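# Lay towel flat lengthwise, keeping basket in place

## Task

Lay the towel out flat and unfolded on the tabletop so that, from the robot's point of view, its long edges run straight forward toward the far side of the table. It must stay at least one finger-width in from every table edge, at least two finger-widths from the basket's rim, and more than a hand-width from the column of either arm. The basket has to stay upright with its entire base on the table, no more than three finger-widths from its starting spot and turned roughly as it began. Finally both grippers must release and pull away, and the result must hold with the robot no longer touching anything.

## Robot and tools

Robot: two arms, left_arm and right_arm, each with a two-finger parallel gripper. Arm roots in the scene frame: left_arm at (+0.041, +0.375, 0) m, quat_wxyz (+0.998, 0, 0, -0.061); right_arm at (-0.046, -0.227, 0) m, quat_wxyz (+0.996, 0, 0, +0.085).

Frames: the shared scene frame has its origin on the table surface midway between the arms. +x points out over the table, away from the robot. +z points up. left_arm sits on the +y side. The names left and right do not refer to image sides. Each gripper has its own axes: the fingers extend along its +z, and they close and open along its y. end_effector_position is the point between the finger pads, roughly 1 cm short of the fingertips.

execute_actions(actions): actions is a list of actions run one after another. Each action is a list of up to 15 rows, one row per control step of 1/30 s. If fewer than 15 rows are given, the last row repeats until 15 steps pass. Each row is one flat list of 14 numbers, each in [-1, 1], covering both arms even if one stays still: dx, dy, dz, rx, ry, rz, opening for left_arm, followed by the same seven for right_arm. dx..rz are an offset, not a pose: the target is measured from that gripper's measured pose at the start of the action (for a call's first action, the pose in the latest result), expressed in the gripper's own axes. Every row is relative to that same start pose, not to the row before. Scale: 1.0 equals 0.6 m of translation or 180 degrees; rx, ry, rz form a single rotation vector. opening is absolute, not an offset: +1 is fully open (0.094 m), -1 is closed. An empty list only returns the current state and images.

move(target, speed, blocking): target is one row of 14 numbers laid out as above, offsets in each gripper's own axes from the pose in the most recent result that reports one; openings absolute and sent at the move's start. Both grippers travel in straight lines and arrive together, taking 0.5 to 10 s; anything longer is cut off at 10 s short of the goal. Rotation takes the shorter direction. speed is top path speed in m/s, 0.002 to 0.5, default 0.25; turning is capped at twice that value in rad/s. Paths ignore obstacles and the other arm, and actual grippers lag, wander, and can exceed speed near full reach. Faster moves and targets set deeper past a contact press harder. blocking=false returns after 0.5 s while motion continues; other moves and actions are then refused until wait or stop shows the move has ended. The result adds a move: line giving the ending (done, off_target, moving, held, fault), any limits (limits=paced: the sent pose was clipped; limits=held: a check blocked some steps, after which the arm may surge), and each gripper's remaining distance to its pose. If only one arm is named, the other finished fine.

wait(seconds): 0 to 10; lets time pass with the last commands held, ending early if a running move ends. stop(): brakes a running move; needs braking room, and the fingers keep moving. zoom_image(camera, region): camera is one of cam_head_left, cam_head_right, cam_high, cam_left_wrist, cam_right_wrist; region is [x0, y0, x1, y1] pixels from the top-left, at most 504 by 504. read_manual(section): returns URDF licence text only ("licences"). finished_scene(scene): ends the current scene by number; irreversible, so call it only once the goal holds on its own.

Control behaviour: each step, the commanded pose is limited to within 70 mm and 16 degrees of the measured pose, so large offsets need several actions; after an action the arm continues only to its last clipped pose. Position wins over orientation when both cannot be met. Arms usually stop a centimetre or more off, mostly low, and zero offsets let them drift down; to hold an arm still, send the correction back to the wanted pose in a reply's first call and zeros afterwards. The robot keeps holding the last command while you think. Joint ranges (rad): waist -2.618 to 3.054, shoulder 0.000 to 3.142, elbow 0.000 to 3.142, wrist pitch -1.571 to 1.571, wrist yaw -1.571 to 1.571, wrist roll -2.094 to 2.094; elbows never fully straighten.

Results: a state line left_arm: … | right_arm: … with each gripper's end_effector_position (m) and end_effector_quat_wxyz in the scene frame (less accurate at long reach); Hand target lines showing the pose each controller now pursues; grip_measured on the opening scale (last Joint positions value is the opening in metres; each gripper may read up to about 1 mm off); step readings of position, with HELD and an arm label where that arm's row was held back; pose unreachable lines when the clearance check altered a command; FAULT and OVER-TEMPERATURE FAULT lines; MOTOR HOT warnings from 75 °C (stop at 90 °C, arm drops at 100 °C). Images come from the five cameras in the order listed; calibration data (K, distortion, T_world_to_cam) is provided and may be slightly off.

Gripping: to hold something, command an opening below grip_measured, about 0.03 lower for a firm grip, less for a light one. Pad force tops out near 50 to 62 N, lower on very thin material like cloth. Something may briefly pull on a held item.

Avoid: knocking or dropping anything off the table (fails the task), arms colliding or pushing each other, fast impacts, hard presses into the table or basket, tipping or shifting the basket, and long loaded holds that heat motors.

Each tool is called after "Emit:" by a JSON object that holds its "api" and its "payload", one argument or row to a line.

## Session

Emit:
{"api": "execute_actions", "payload": {
  "actions": []
}}

Scene clock: 0.00 s.
left_arm: end_effector_position=(+0.2258, +0.0800, +0.3309) grip_measured=+1.000 end_effector_quat_wxyz=(+0.416, +0.655, +0.393, +0.493) | right_arm: end_effector_position=(+0.5725, -0.2925, +0.2265) grip_measured=+1.000 end_effector_quat_wxyz=(+0.458, +0.060, +0.884, +0.075)
Joint positions: left_arm=[-1.409  1.353  1.231 -0.584 -1.31   1.212  0.094] | right_arm=[-0.34   2.186  2.083 -0.519 -0.217  0.078  0.094]
Joint velocities: left_arm=[-0.032  0.002  0.007  0.066 -0.022 -0.022  0.   ] | right_arm=[ 0.002 -0.002  0.002 -0.022 -0.007  0.007  0.   ]
Motor temperatures (°C, as the motors report them): left_arm=[27 27 28 28 28 26] | right_arm=[25 27 27 27 25 26]
Hand target (left_arm): +0.226, +0.083, +0.336; +0.420, +0.650, +0.397, +0.494
Hand target (right_arm): +0.574, -0.292, +0.239; +0.471, +0.056, +0.877, +0.075

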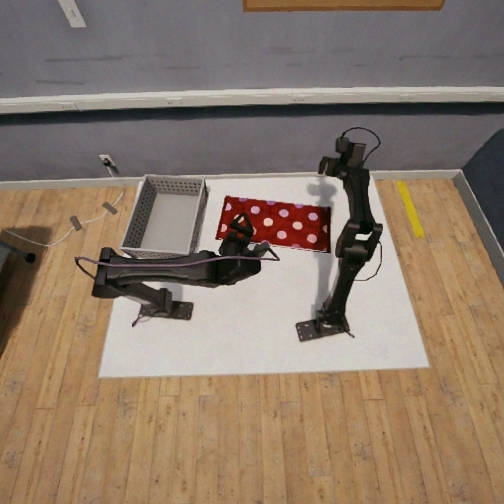

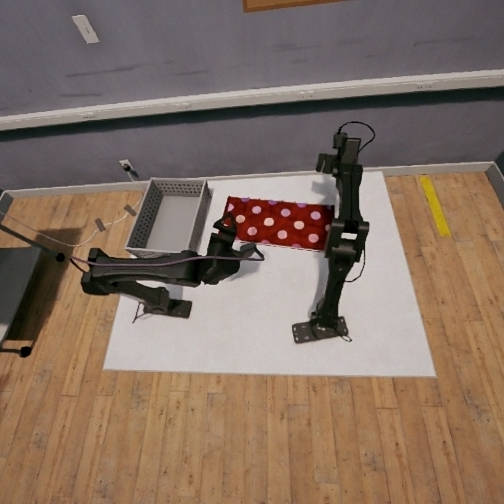

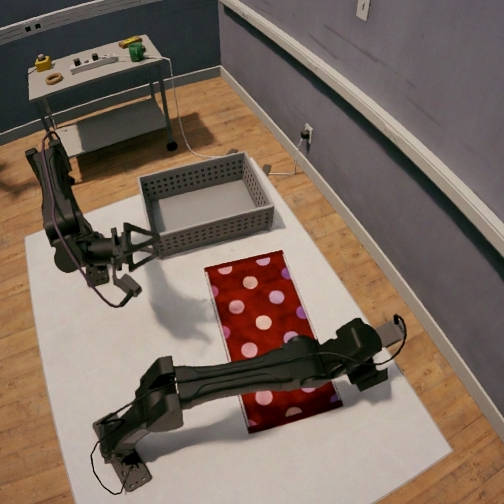

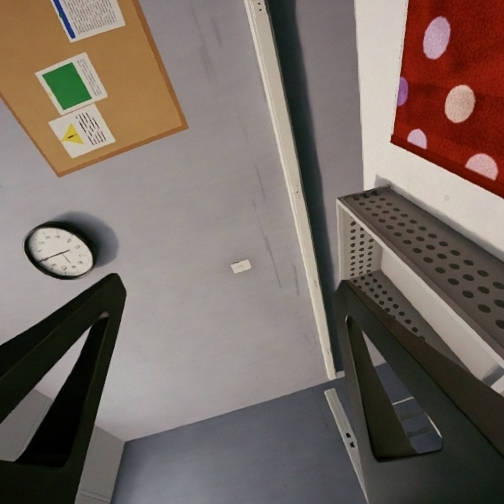

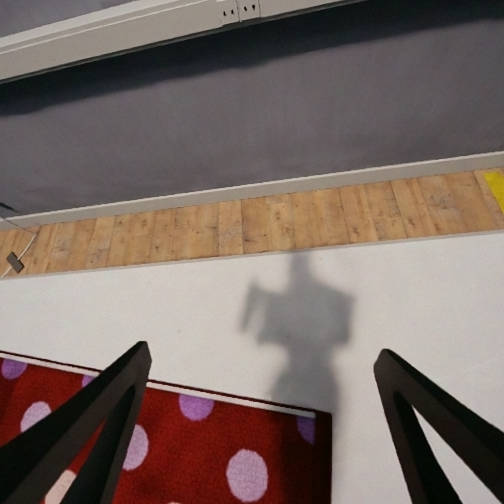

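Emit:
{"api": "zoom_image", "payload": {
  "camera": "cam_high",
  "region": [170,230,390,450]
}}

Emit:
{"api": "zoom_image", "payload": {
  "camera": "cam_head_left",
  "region": [190,160,350,280]
}}

Region (170, 230, 390, 450) of cam_high's 504x504 image, scaled by 2.291, with more detail than that image has.

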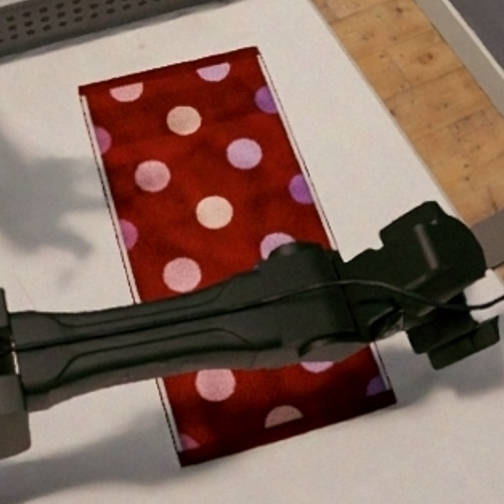

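Region (190, 160, 350, 280) of cam_head_left's 504x504 image, scaled by 3.150, with more detail than that image has; it fills the top 378 rows of this view, and the rest is white.

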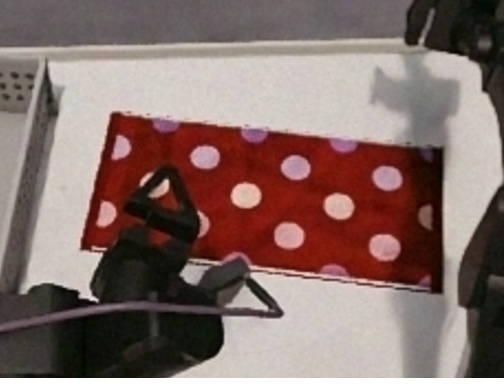

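Emit:
{"api": "move", "payload": {
  "target": [0.043,-0.21,0.4,0.456,0.082,-0.266,1,0.436,-0.092,-0.204,-0.175,0.289,-0.451,1]
}}

Emit:
{"api": "move", "payload": {
  "target": [0,0,0.2,0,0,0,1,0,0,0.04,0,0,0,1],
  "speed": 0.1
}}

Scene clock: 4.93 s.
left_arm: end_effector_position=(+0.4496, +0.1071, +0.1822) grip_measured=+1.000 end_effector_quat_wxyz=(+0.122, +0.504, +0.855, -0.000) | right_arm: end_effector_position=(+0.3212, -0.3143, +0.0742) grip_measured=+1.000 end_effector_quat_wxyz=(-0.002, -0.639, +0.769, +0.004)
Joint positions: left_arm=[-0.463  2.342  2.577 -1.561 -0.013  0.48   0.094] | right_arm=[-0.408  2.001  1.618 -1.196 -0.002 -1.625  0.094]
Joint velocities: left_arm=[-0.002  0.007 -0.012 -0.022  0.007  0.051  0.   ] | right_arm=[-0.002  0.012 -0.007 -0.022  0.051 -0.037  0.   ]
Motor temperatures (°C, as the motors report them): left_arm=[27 28 28 28 28 26] | right_arm=[25 29 27 27 25 26]
Hand target (left_arm): +0.448, +0.107, +0.184; +0.120, +0.500, +0.858, -0.006
Hand target (right_arm): +0.320, -0.309, +0.078; +0.002, -0.647, +0.763, +0.002
Off the commanded pose (left_arm): 0.003 m, 14 deg.
Off the commanded pose (right_arm): 0.004 m, 2 deg.
joint sent to its limit (left arm) — the command would take joint 4 (wrist pitch) past its lower limit, so that joint was sent only as far as its limit.
move: off_target (left_arm)
camera_calibration (this result's frames):
cam_left_wrist: T_world_to_cam=[[-0.837008, -0.542532, -0.0712419, 0.439723], [-0.492605, 0.690414, 0.529781, 0.0700991], [-0.238237, 0.478525, -0.845137, 0.308986], [0, 0, 0, 1]] pos_world=[0.476195, 0.0423088, 0.255325]
cam_right_wrist: T_world_to_cam=[[0.992946, -0.117768, -0.0137724, -0.352691], [-0.0945643, -0.856621, 0.507206, -0.225123], [-0.0715304, -0.502325, -0.861715, 0.0213706], [0, 0, 0, 1]] pos_world=[0.330443, -0.223645, 0.127741]

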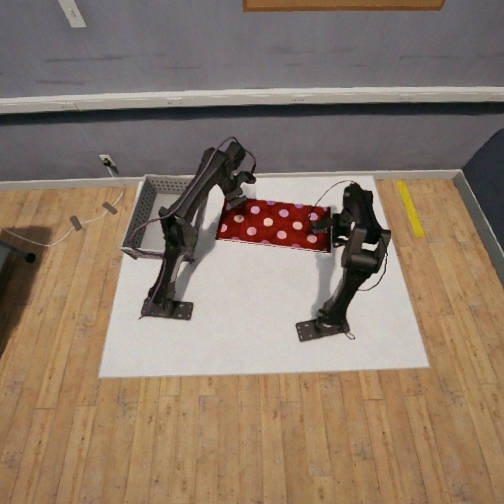

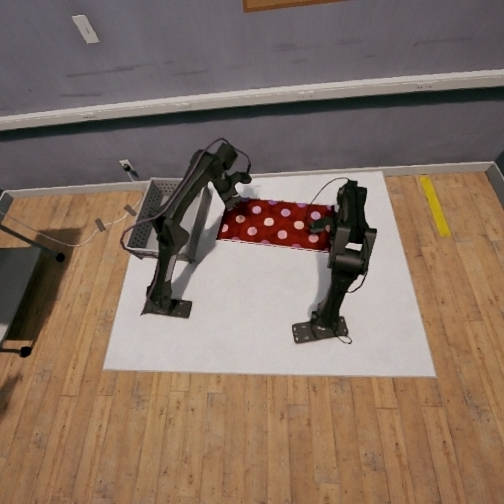

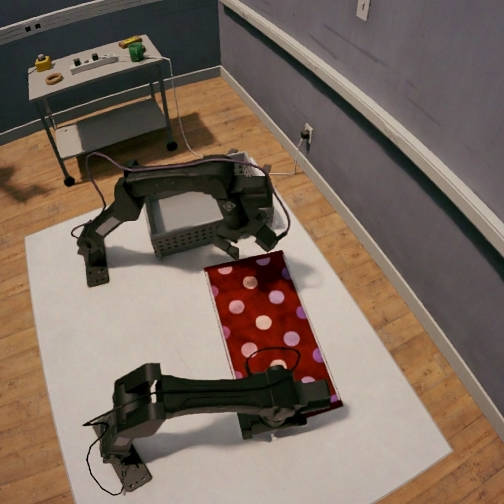

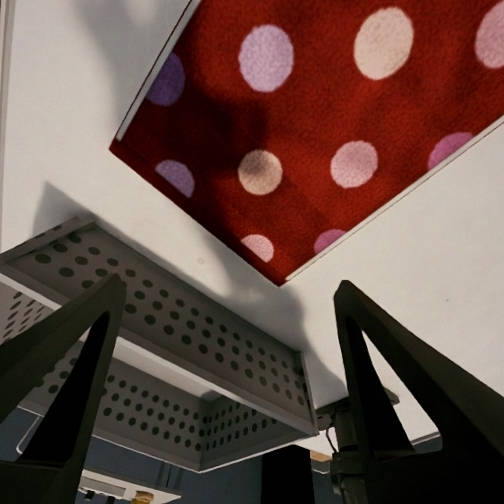

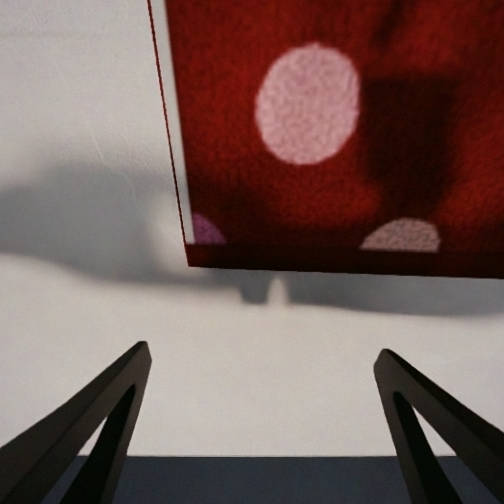

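Scene clock: 6.67 s.
left_arm: end_effector_position=(+0.4734, +0.0912, +0.0749) grip_measured=+1.000 end_effector_quat_wxyz=(+0.125, +0.504, +0.855, -0.001) | right_arm: end_effector_position=(+0.3237, -0.3158, +0.0547) grip_measured=+1.000 end_effector_quat_wxyz=(+0.001, -0.639, +0.769, -0.003)
Joint positions: left_arm=[-0.463  2.341  2.13  -1.11  -0.012  0.48   0.094] | right_arm=[-0.408  2.013  1.556 -1.109  0.002 -1.625  0.094]
Joint velocities: left_arm=[-0.002 -0.022  0.007  0.081 -0.007  0.007  0.   ] | right_arm=[-0.002 -0.022  0.002 -0.066 -0.081  0.037  0.   ]
Motor temperatures (°C, as the motors report them): left_arm=[27 28 28 28 28 26] | right_arm=[25 29 27 27 25 26]
Hand target (left_arm): +0.475, +0.092, +0.066; +0.122, +0.504, +0.855, -0.000
Hand target (right_arm): +0.321, -0.314, +0.050; -0.002, -0.639, +0.769, +0.004
Off the commanded pose (left_arm): 0.009 m, 0 deg.
Off the commanded pose (right_arm): 0.006 m, 1 deg.
move: done
camera_calibration (this result's frames):
cam_left_wrist: T_world_to_cam=[[-0.836799, -0.542659, -0.0727197, 0.443399], [-0.494445, 0.69196, 0.526037, 0.150707], [-0.235139, 0.476143, -0.847347, 0.23044], [0, 0, 0, 1]] pos_world=[0.499738, 0.0266092, 0.148229]
cam_right_wrist: T_world_to_cam=[[0.993035, -0.117816, -0.000681835, -0.356454], [-0.100815, -0.852707, 0.512569, -0.213297], [-0.06097, -0.508931, -0.858646, -0.00162046], [0, 0, 0, 1]] pos_world=[0.332369, -0.2247, 0.107695]

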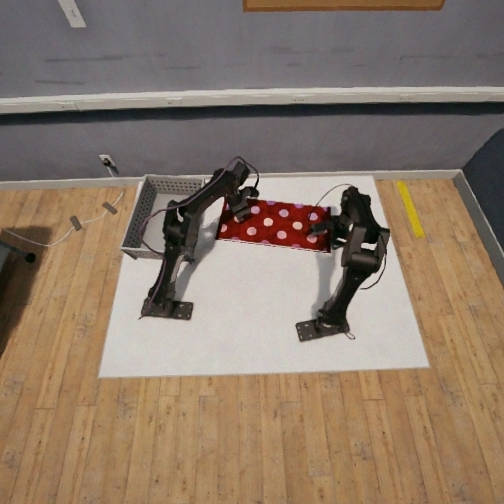

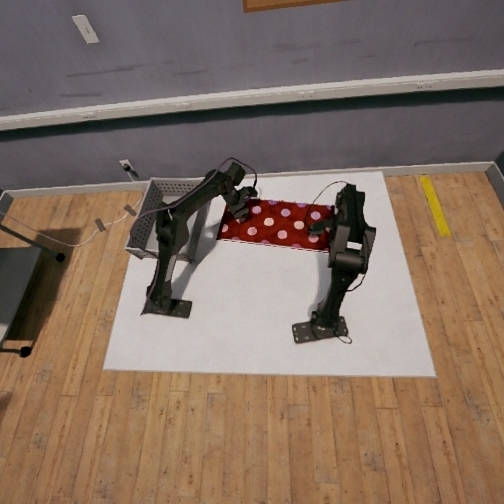

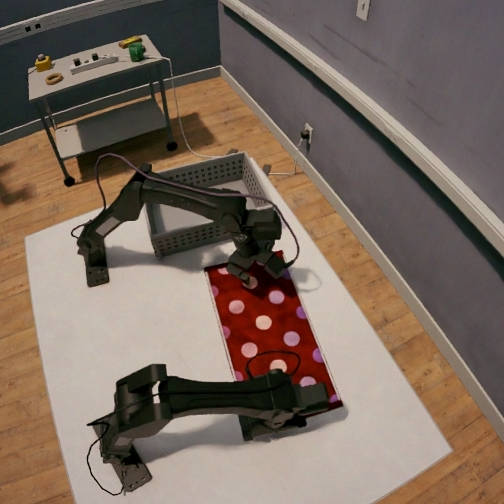

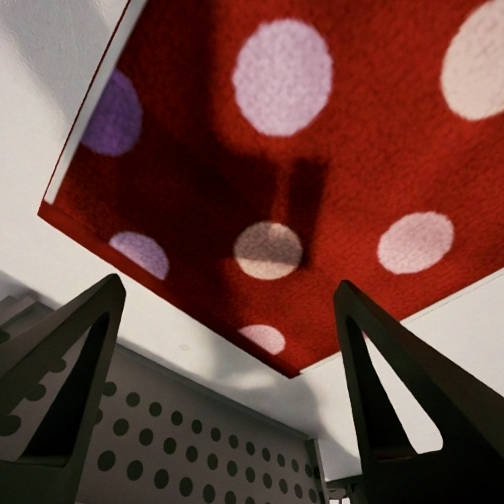

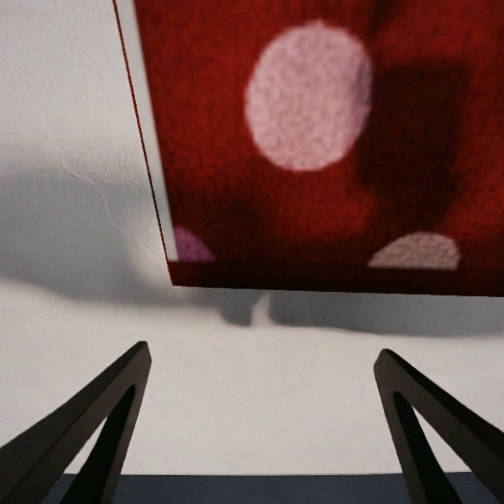

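Emit:
{"api": "move", "payload": {
  "target": [0,0,0.125,0,0,0,-1,-0.05,-0.04,0.09,0,0,0,1],
  "speed": 0.05
}}

Scene clock: 8.57 s.
left_arm: end_effector_position=(+0.4863, +0.0826, +0.0248) grip_measured=-0.982 end_effector_quat_wxyz=(+0.127, +0.503, +0.855, -0.001) | right_arm: end_effector_position=(+0.3433, -0.3029, +0.0190) grip_measured=+1.000 end_effector_quat_wxyz=(-0.010, -0.632, +0.775, -0.012)
Joint positions: left_arm=[-0.463  2.426  2.08  -0.969 -0.012  0.48   0.001] | right_arm=[-0.352  2.11   1.556 -1.011  0.031 -1.549  0.094]
Joint velocities: left_arm=[-0.017 -0.012  0.012 -0.051 -0.022  0.051 -0.001] | right_arm=[-0.007 -0.007  0.017 -0.007 -0.007 -0.066  0.   ]
Motor temperatures (°C, as the motors report them): left_arm=[27 29 28 28 28 26] | right_arm=[25 29 27 27 25 26]
Hand target (left_arm): +0.489, +0.082, +0.003; +0.124, +0.504, +0.855, -0.001
Hand target (right_arm): +0.351, -0.291, +0.001; +0.001, -0.639, +0.769, -0.001
Off the commanded pose (left_arm): 0.023 m, 0 deg.
Off the commanded pose (right_arm): 0.024 m, 2 deg.
move: off_target (left_arm, right_arm)
camera_calibration (this result's frames):
cam_left_wrist: T_world_to_cam=[[-0.836447, -0.542893, -0.0749881, 0.445818], [-0.496942, 0.693619, 0.52148, 0.190557], [-0.231095, 0.473455, -0.849962, 0.193477], [0, 0, 0, 1]] pos_world=[0.512311, 0.0182547, 0.0985069]
cam_right_wrist: T_world_to_cam=[[0.990531, -0.137289, -0.000982995, -0.379475], [-0.115297, -0.835707, 0.536936, -0.172436], [-0.0745369, -0.531739, -0.843622, -0.0270689], [0, 0, 0, 1]] pos_world=[0.353982, -0.210598, 0.0693784]

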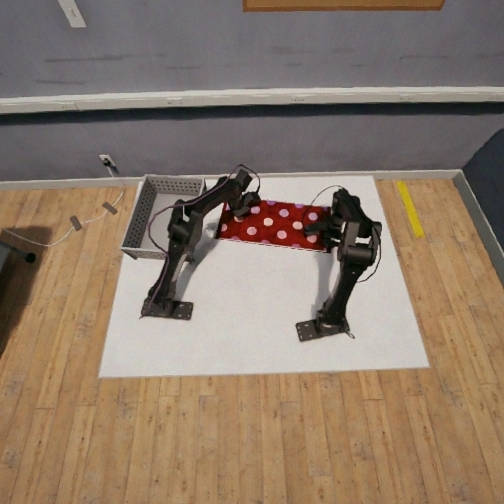

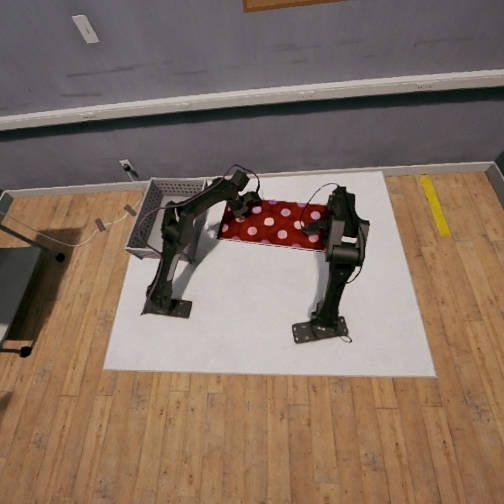

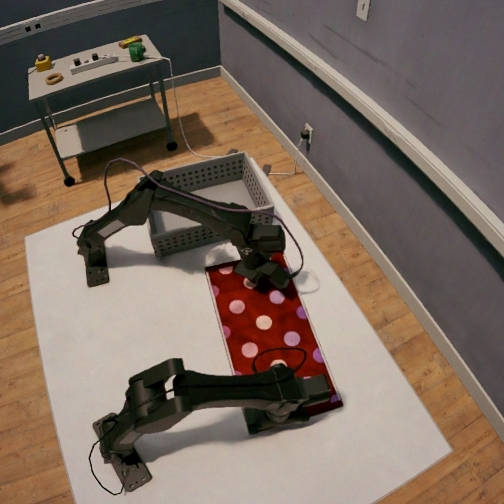

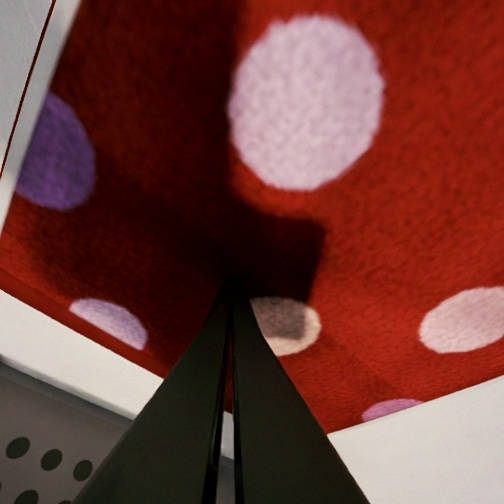

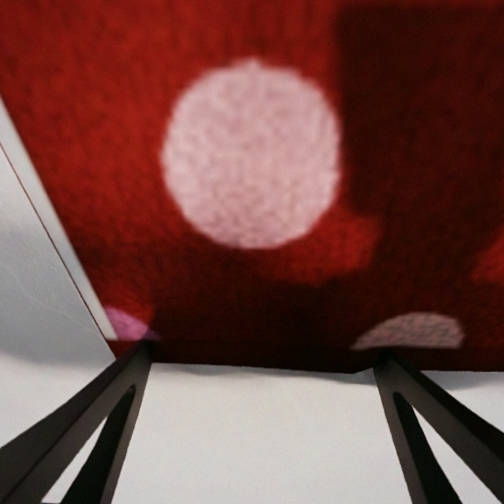

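Emit:
{"api": "move", "payload": {
  "target": [-0.065,-0.04,0.024,0,0,0.05,-1,0,0.22,0.016,0,0,0.11,1],
  "speed": 0.06
}}

Scene clock: 11.87 s.
left_arm: end_effector_position=(+0.4939, +0.0393, +0.0268) grip_measured=-0.982 end_effector_quat_wxyz=(+0.142, +0.561, +0.815, +0.012) | right_arm: end_effector_position=(+0.2344, -0.2838, +0.0192) grip_measured=+1.000 end_effector_quat_wxyz=(+0.015, -0.487, +0.872, -0.036)
Joint positions: left_arm=[-0.528  2.571  2.346 -1.063 -0.038  0.559  0.001] | right_arm=[-0.352  1.663  0.952 -0.79   0.036 -1.201  0.094]
Joint velocities: left_arm=[-0.007  0.022 -0.007 -0.007 -0.022  0.007 -0.   ] | right_arm=[-0.002  0.022  0.012 -0.022  0.022  0.007  0.   ]
Motor temperatures (°C, as the motors report them): left_arm=[27 30 29 28 28 26] | right_arm=[25 29 27 27 25 26]
Hand target (left_arm): +0.487, +0.035, +0.017; +0.128, +0.569, +0.812, +0.009
Hand target (right_arm): +0.215, -0.277, +0.012; -0.008, -0.489, +0.872, -0.014
Off the commanded pose (left_arm): 0.013 m, 2 deg.
Off the commanded pose (right_arm): 0.024 m, 4 deg.
move: off_target (left_arm, right_arm)
camera_calibration (this result's frames):
cam_left_wrist: T_world_to_cam=[[-0.896834, -0.423591, -0.127513, 0.455309], [-0.424759, 0.744067, 0.515697, 0.185858], [-0.123566, 0.516657, -0.847229, 0.162571], [0, 0, 0, 1]] pos_world=[0.50737, -0.0294195, 0.0999463]
cam_right_wrist: T_world_to_cam=[[0.882025, -0.465775, 0.0713118, -0.338051], [-0.431227, -0.736898, 0.5206, -0.0666637], [-0.189933, -0.489934, -0.850817, 0.0141903], [0, 0, 0, 1]] pos_world=[0.272117, -0.199628, 0.0708855]

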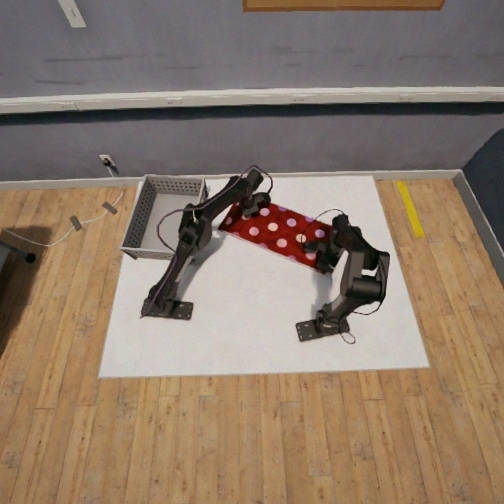

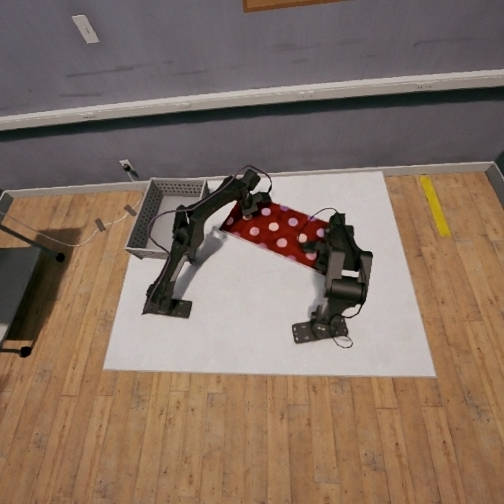

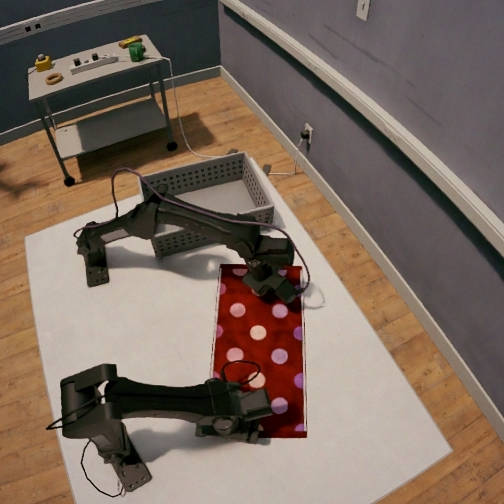

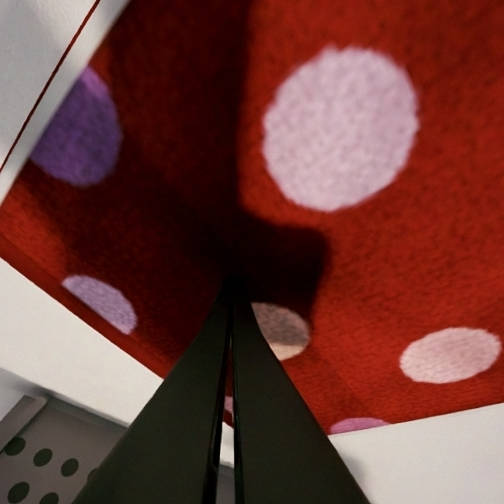

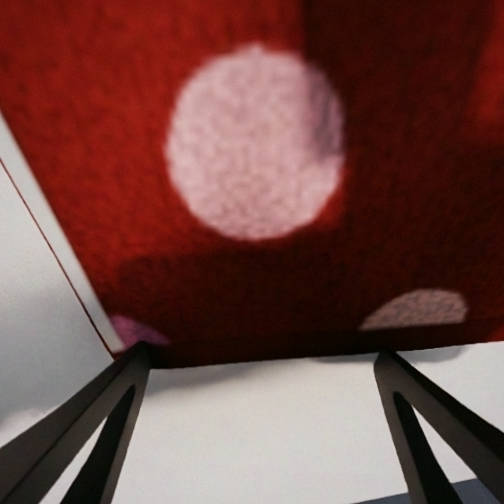

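Emit:
{"api": "move", "payload": {
  "target": [-0.035,-0.018,0.018,0,0,0.08,-1,-0.055,0.24,-0.003,-0.02,0,0.11,1],
  "speed": 0.07
}}

Scene clock: 15.00 s.
left_arm: end_effector_position=(+0.5022, +0.0192, +0.0278) grip_measured=-0.982 end_effector_quat_wxyz=(+0.153, +0.650, +0.743, +0.036) | right_arm: end_effector_position=(+0.1473, -0.1837, +0.0184) grip_measured=+1.000 end_effector_quat_wxyz=(+0.027, -0.326, +0.945, -0.021)
Joint positions: left_arm=[-0.553  2.675  2.542 -1.127 -0.058  0.771  0.001] | right_arm=[ 0.078  1.328  0.643 -0.829  0.038 -0.416  0.094]
Joint velocities: left_arm=[ 0.002  0.002  0.007 -0.007  0.007 -0.066 -0.001] | right_arm=[-0.022  0.002 -0.017 -0.007 -0.022 -0.022  0.   ]
Motor temperatures (°C, as the motors report them): left_arm=[27 31 29 28 28 26] | right_arm=[25 29 27 27 25 26]
Hand target (left_arm): +0.494, +0.015, +0.020; +0.140, +0.659, +0.739, +0.030
Hand target (right_arm): +0.129, -0.177, +0.012; +0.005, -0.330, +0.944, +0.001
Off the commanded pose (left_arm): 0.013 m, 2 deg.
Off the commanded pose (right_arm): 0.020 m, 3 deg.
move: off_target (left_arm, right_arm)
camera_calibration (this result's frames):
cam_left_wrist: T_world_to_cam=[[-0.956649, -0.209072, -0.202758, 0.482357], [-0.286993, 0.795208, 0.534115, 0.133129], [0.0495663, 0.569151, -0.820738, 0.0861572], [0, 0, 0, 1]] pos_world=[0.495384, -0.0540544, 0.097408]
cam_right_wrist: T_world_to_cam=[[0.664636, -0.745181, 0.0544344, -0.233629], [-0.671406, -0.563691, 0.481109, 0.0378444], [-0.327829, -0.35631, -0.874969, 0.0913306], [0, 0, 0, 1]] pos_world=[0.210628, -0.120221, 0.0744216]

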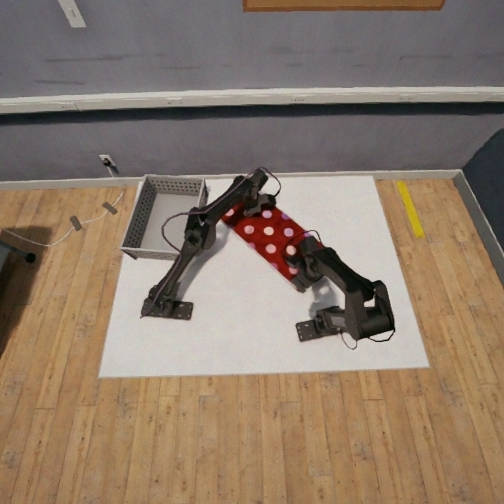

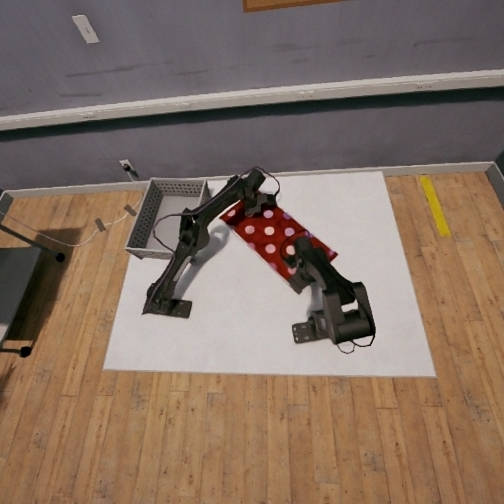

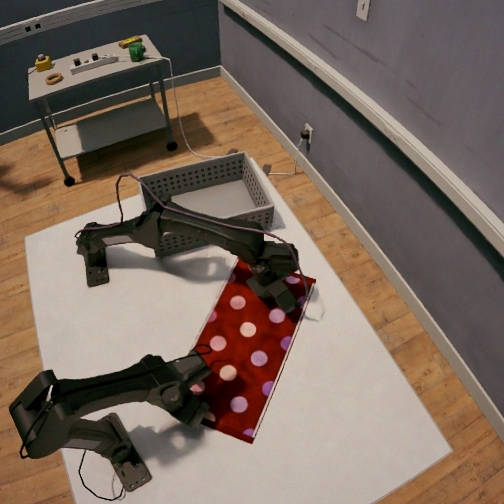

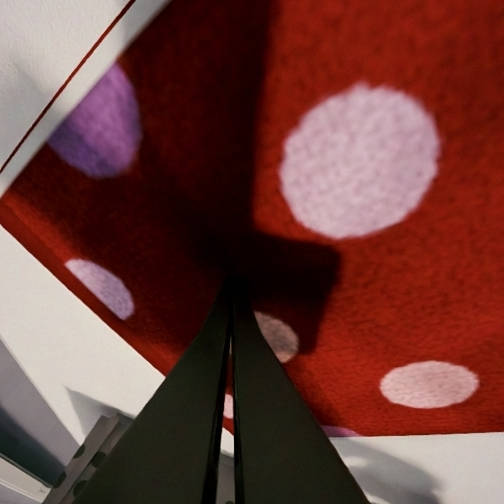

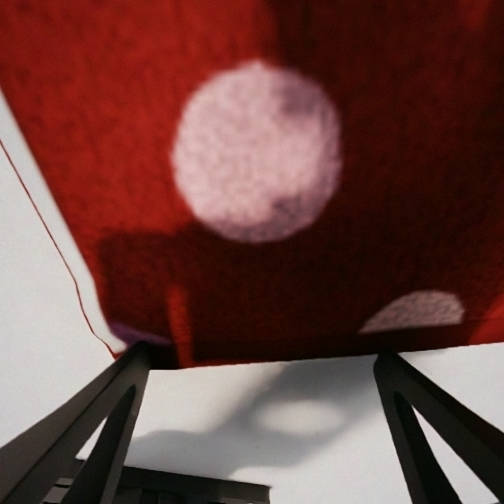

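Emit:
{"api": "move", "payload": {
  "target": [-0.02,-0.015,0.012,0,0,0.08,-1,-0.055,0.245,0.004,-0.015,0.01,0.105,1],
  "speed": 0.07
}}

Emit:
{"api": "move", "payload": {
  "target": [-0.01,-0.015,0.012,0,0,0.08,-1,-0.06,0.23,0.01,0,0,0.105,1],
  "speed": 0.07
}}

Scene clock: 17.97 s.
left_arm: end_effector_position=(+0.5005, +0.0091, +0.0278) grip_measured=-0.982 end_effector_quat_wxyz=(+0.153, +0.733, +0.660, +0.057) | right_arm: end_effector_position=(+0.0850, -0.0691, +0.0188) grip_measured=+1.000 end_effector_quat_wxyz=(+0.009, -0.158, +0.987, -0.031)
Joint positions: left_arm=[-0.572  2.697  2.58  -1.132 -0.069  0.992  0.001] | right_arm=[ 0.753  1.447  0.739 -0.893  0.058  0.607  0.094]
Joint velocities: left_arm=[ 0.002 -0.002 -0.017 -0.022 -0.022  0.007 -0.   ] | right_arm=[-0.017 -0.007 -0.012 -0.037  0.007  0.037  0.   ]
Motor temperatures (°C, as the motors report them): left_arm=[27 31 29 29 28 26] | right_arm=[25 29 27 27 25 26]
Hand target (left_arm): +0.497, +0.005, +0.021; +0.148, +0.738, +0.656, +0.055
Hand target (right_arm): +0.079, -0.046, +0.011; -0.001, -0.167, +0.986, +0.007
Off the commanded pose (left_arm): 0.009 m, 1 deg.
Off the commanded pose (right_arm): 0.024 m, 4 deg.
move: off_target (right_arm)
camera_calibration (this result's frames):
cam_left_wrist: T_world_to_cam=[[-0.966526, 0.0224402, -0.255586, 0.482922], [-0.133162, 0.807619, 0.574474, 0.0624444], [0.219307, 0.589278, -0.777596, 0.00564854], [0, 0, 0, 1]] pos_world=[0.473833, -0.0645967, 0.0919479]
cam_right_wrist: T_world_to_cam=[[0.372387, -0.926162, 0.0595922, -0.0945216], [-0.811241, -0.293646, 0.505629, 0.090504], [-0.450796, -0.236633, -0.86069, 0.130512], [0, 0, 0, 1]] pos_world=[0.167453, -0.0300828, 0.0722017]

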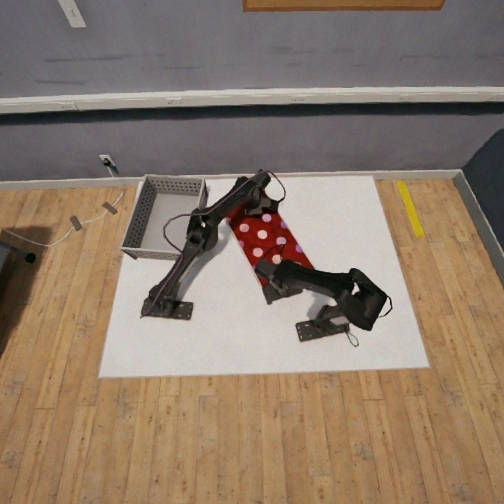

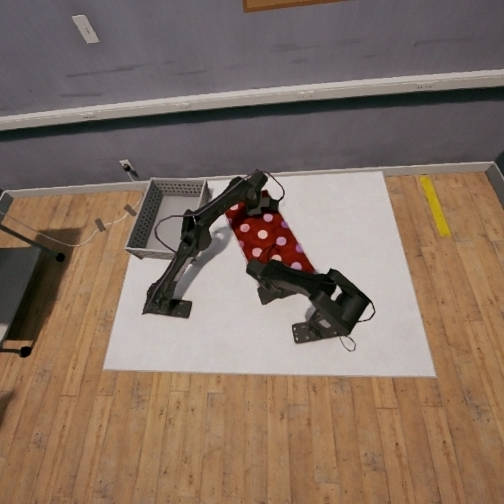

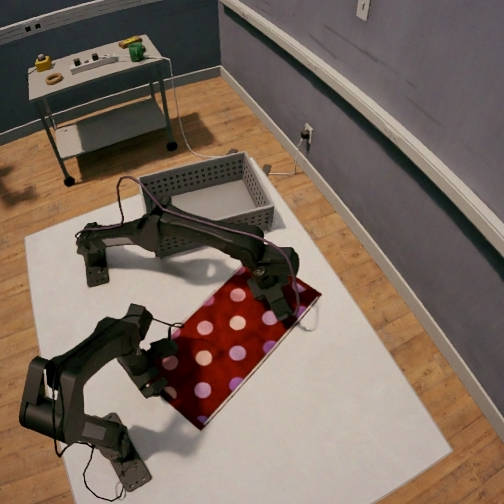

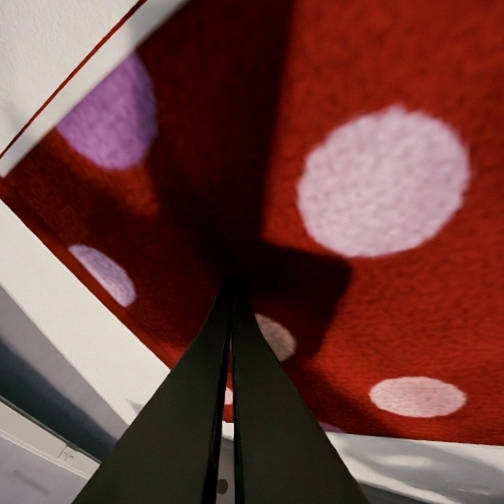

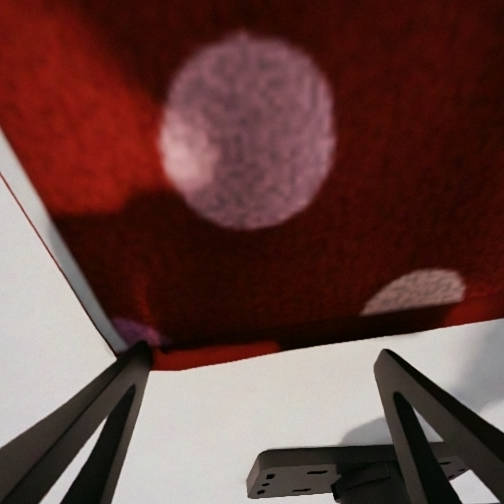

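Scene clock: 20.73 s.
left_arm: end_effector_position=(+0.4997, +0.0077, +0.0262) grip_measured=-0.982 end_effector_quat_wxyz=(+0.148, +0.804, +0.570, +0.082) | right_arm: end_effector_position=(+0.0680, +0.0206, +0.0259) grip_measured=+1.000 end_effector_quat_wxyz=(-0.003, +0.005, +0.994, -0.108)
Joint positions: left_arm=[-0.579  2.677  2.532 -1.096 -0.084  1.22   0.001] | right_arm=[ 1.013  1.851  1.187 -1.111  0.074  1.202  0.094]
Joint velocities: left_arm=[ 0.002 -0.017 -0.002  0.066  0.007  0.037 -0.   ] | right_arm=[-0.007 -0.007  0.007 -0.037 -0.037 -0.007  0.   ]
Motor temperatures (°C, as the motors report them): left_arm=[27 32 29 29 28 26] | right_arm=[25 29 28 27 26 26]
Hand target (left_arm): +0.493, +0.003, +0.019; +0.144, +0.810, +0.563, +0.076
Hand target (right_arm): +0.072, +0.068, +0.009; +0.008, +0.005, +0.999, -0.031
Off the commanded pose (left_arm): 0.011 m, 1 deg.
Off the commanded pose (right_arm): 0.057 m, 9 deg.
move: off_target (left_arm, right_arm)
camera_calibration (this result's frames):
cam_left_wrist: T_world_to_cam=[[-0.923225, 0.250102, -0.291727, 0.45935], [0.0113453, 0.776603, 0.629889, -0.0090776], [0.384092, 0.578219, -0.719816, -0.0783737], [0, 0, 0, 1]] pos_world=[0.454289, -0.0625175, 0.083308]
cam_right_wrist: T_world_to_cam=[[0.0557439, -0.976291, 0.209162, 0.0131024], [-0.854515, 0.0617038, 0.515748, 0.0948423], [-0.516426, -0.207482, -0.830816, 0.153269], [0, 0, 0, 1]] pos_world=[0.159466, 0.0387401, 0.0756827]

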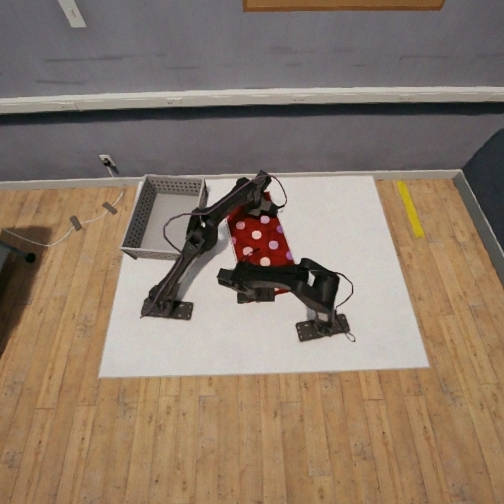

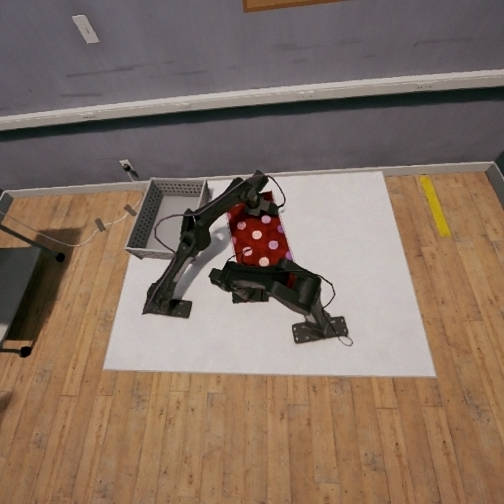

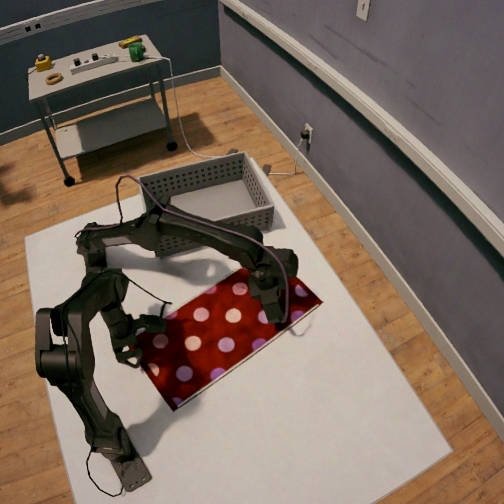

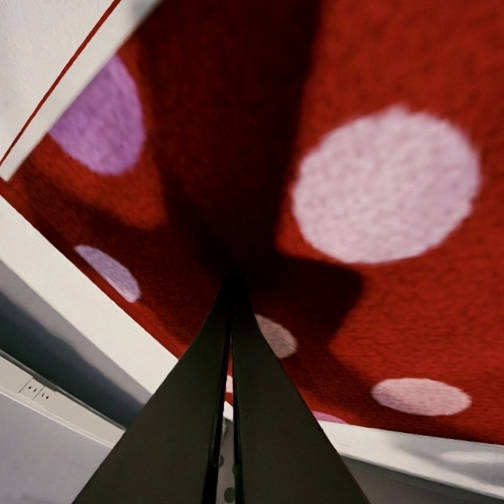

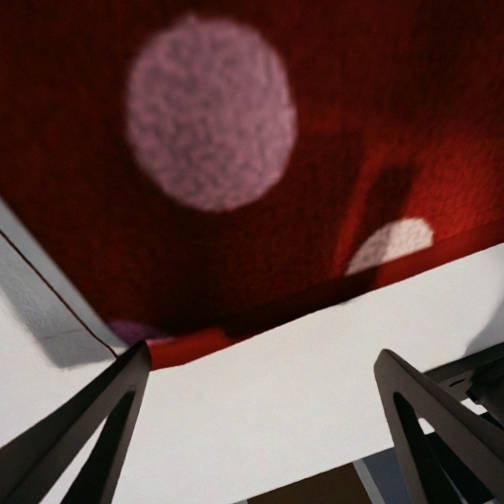

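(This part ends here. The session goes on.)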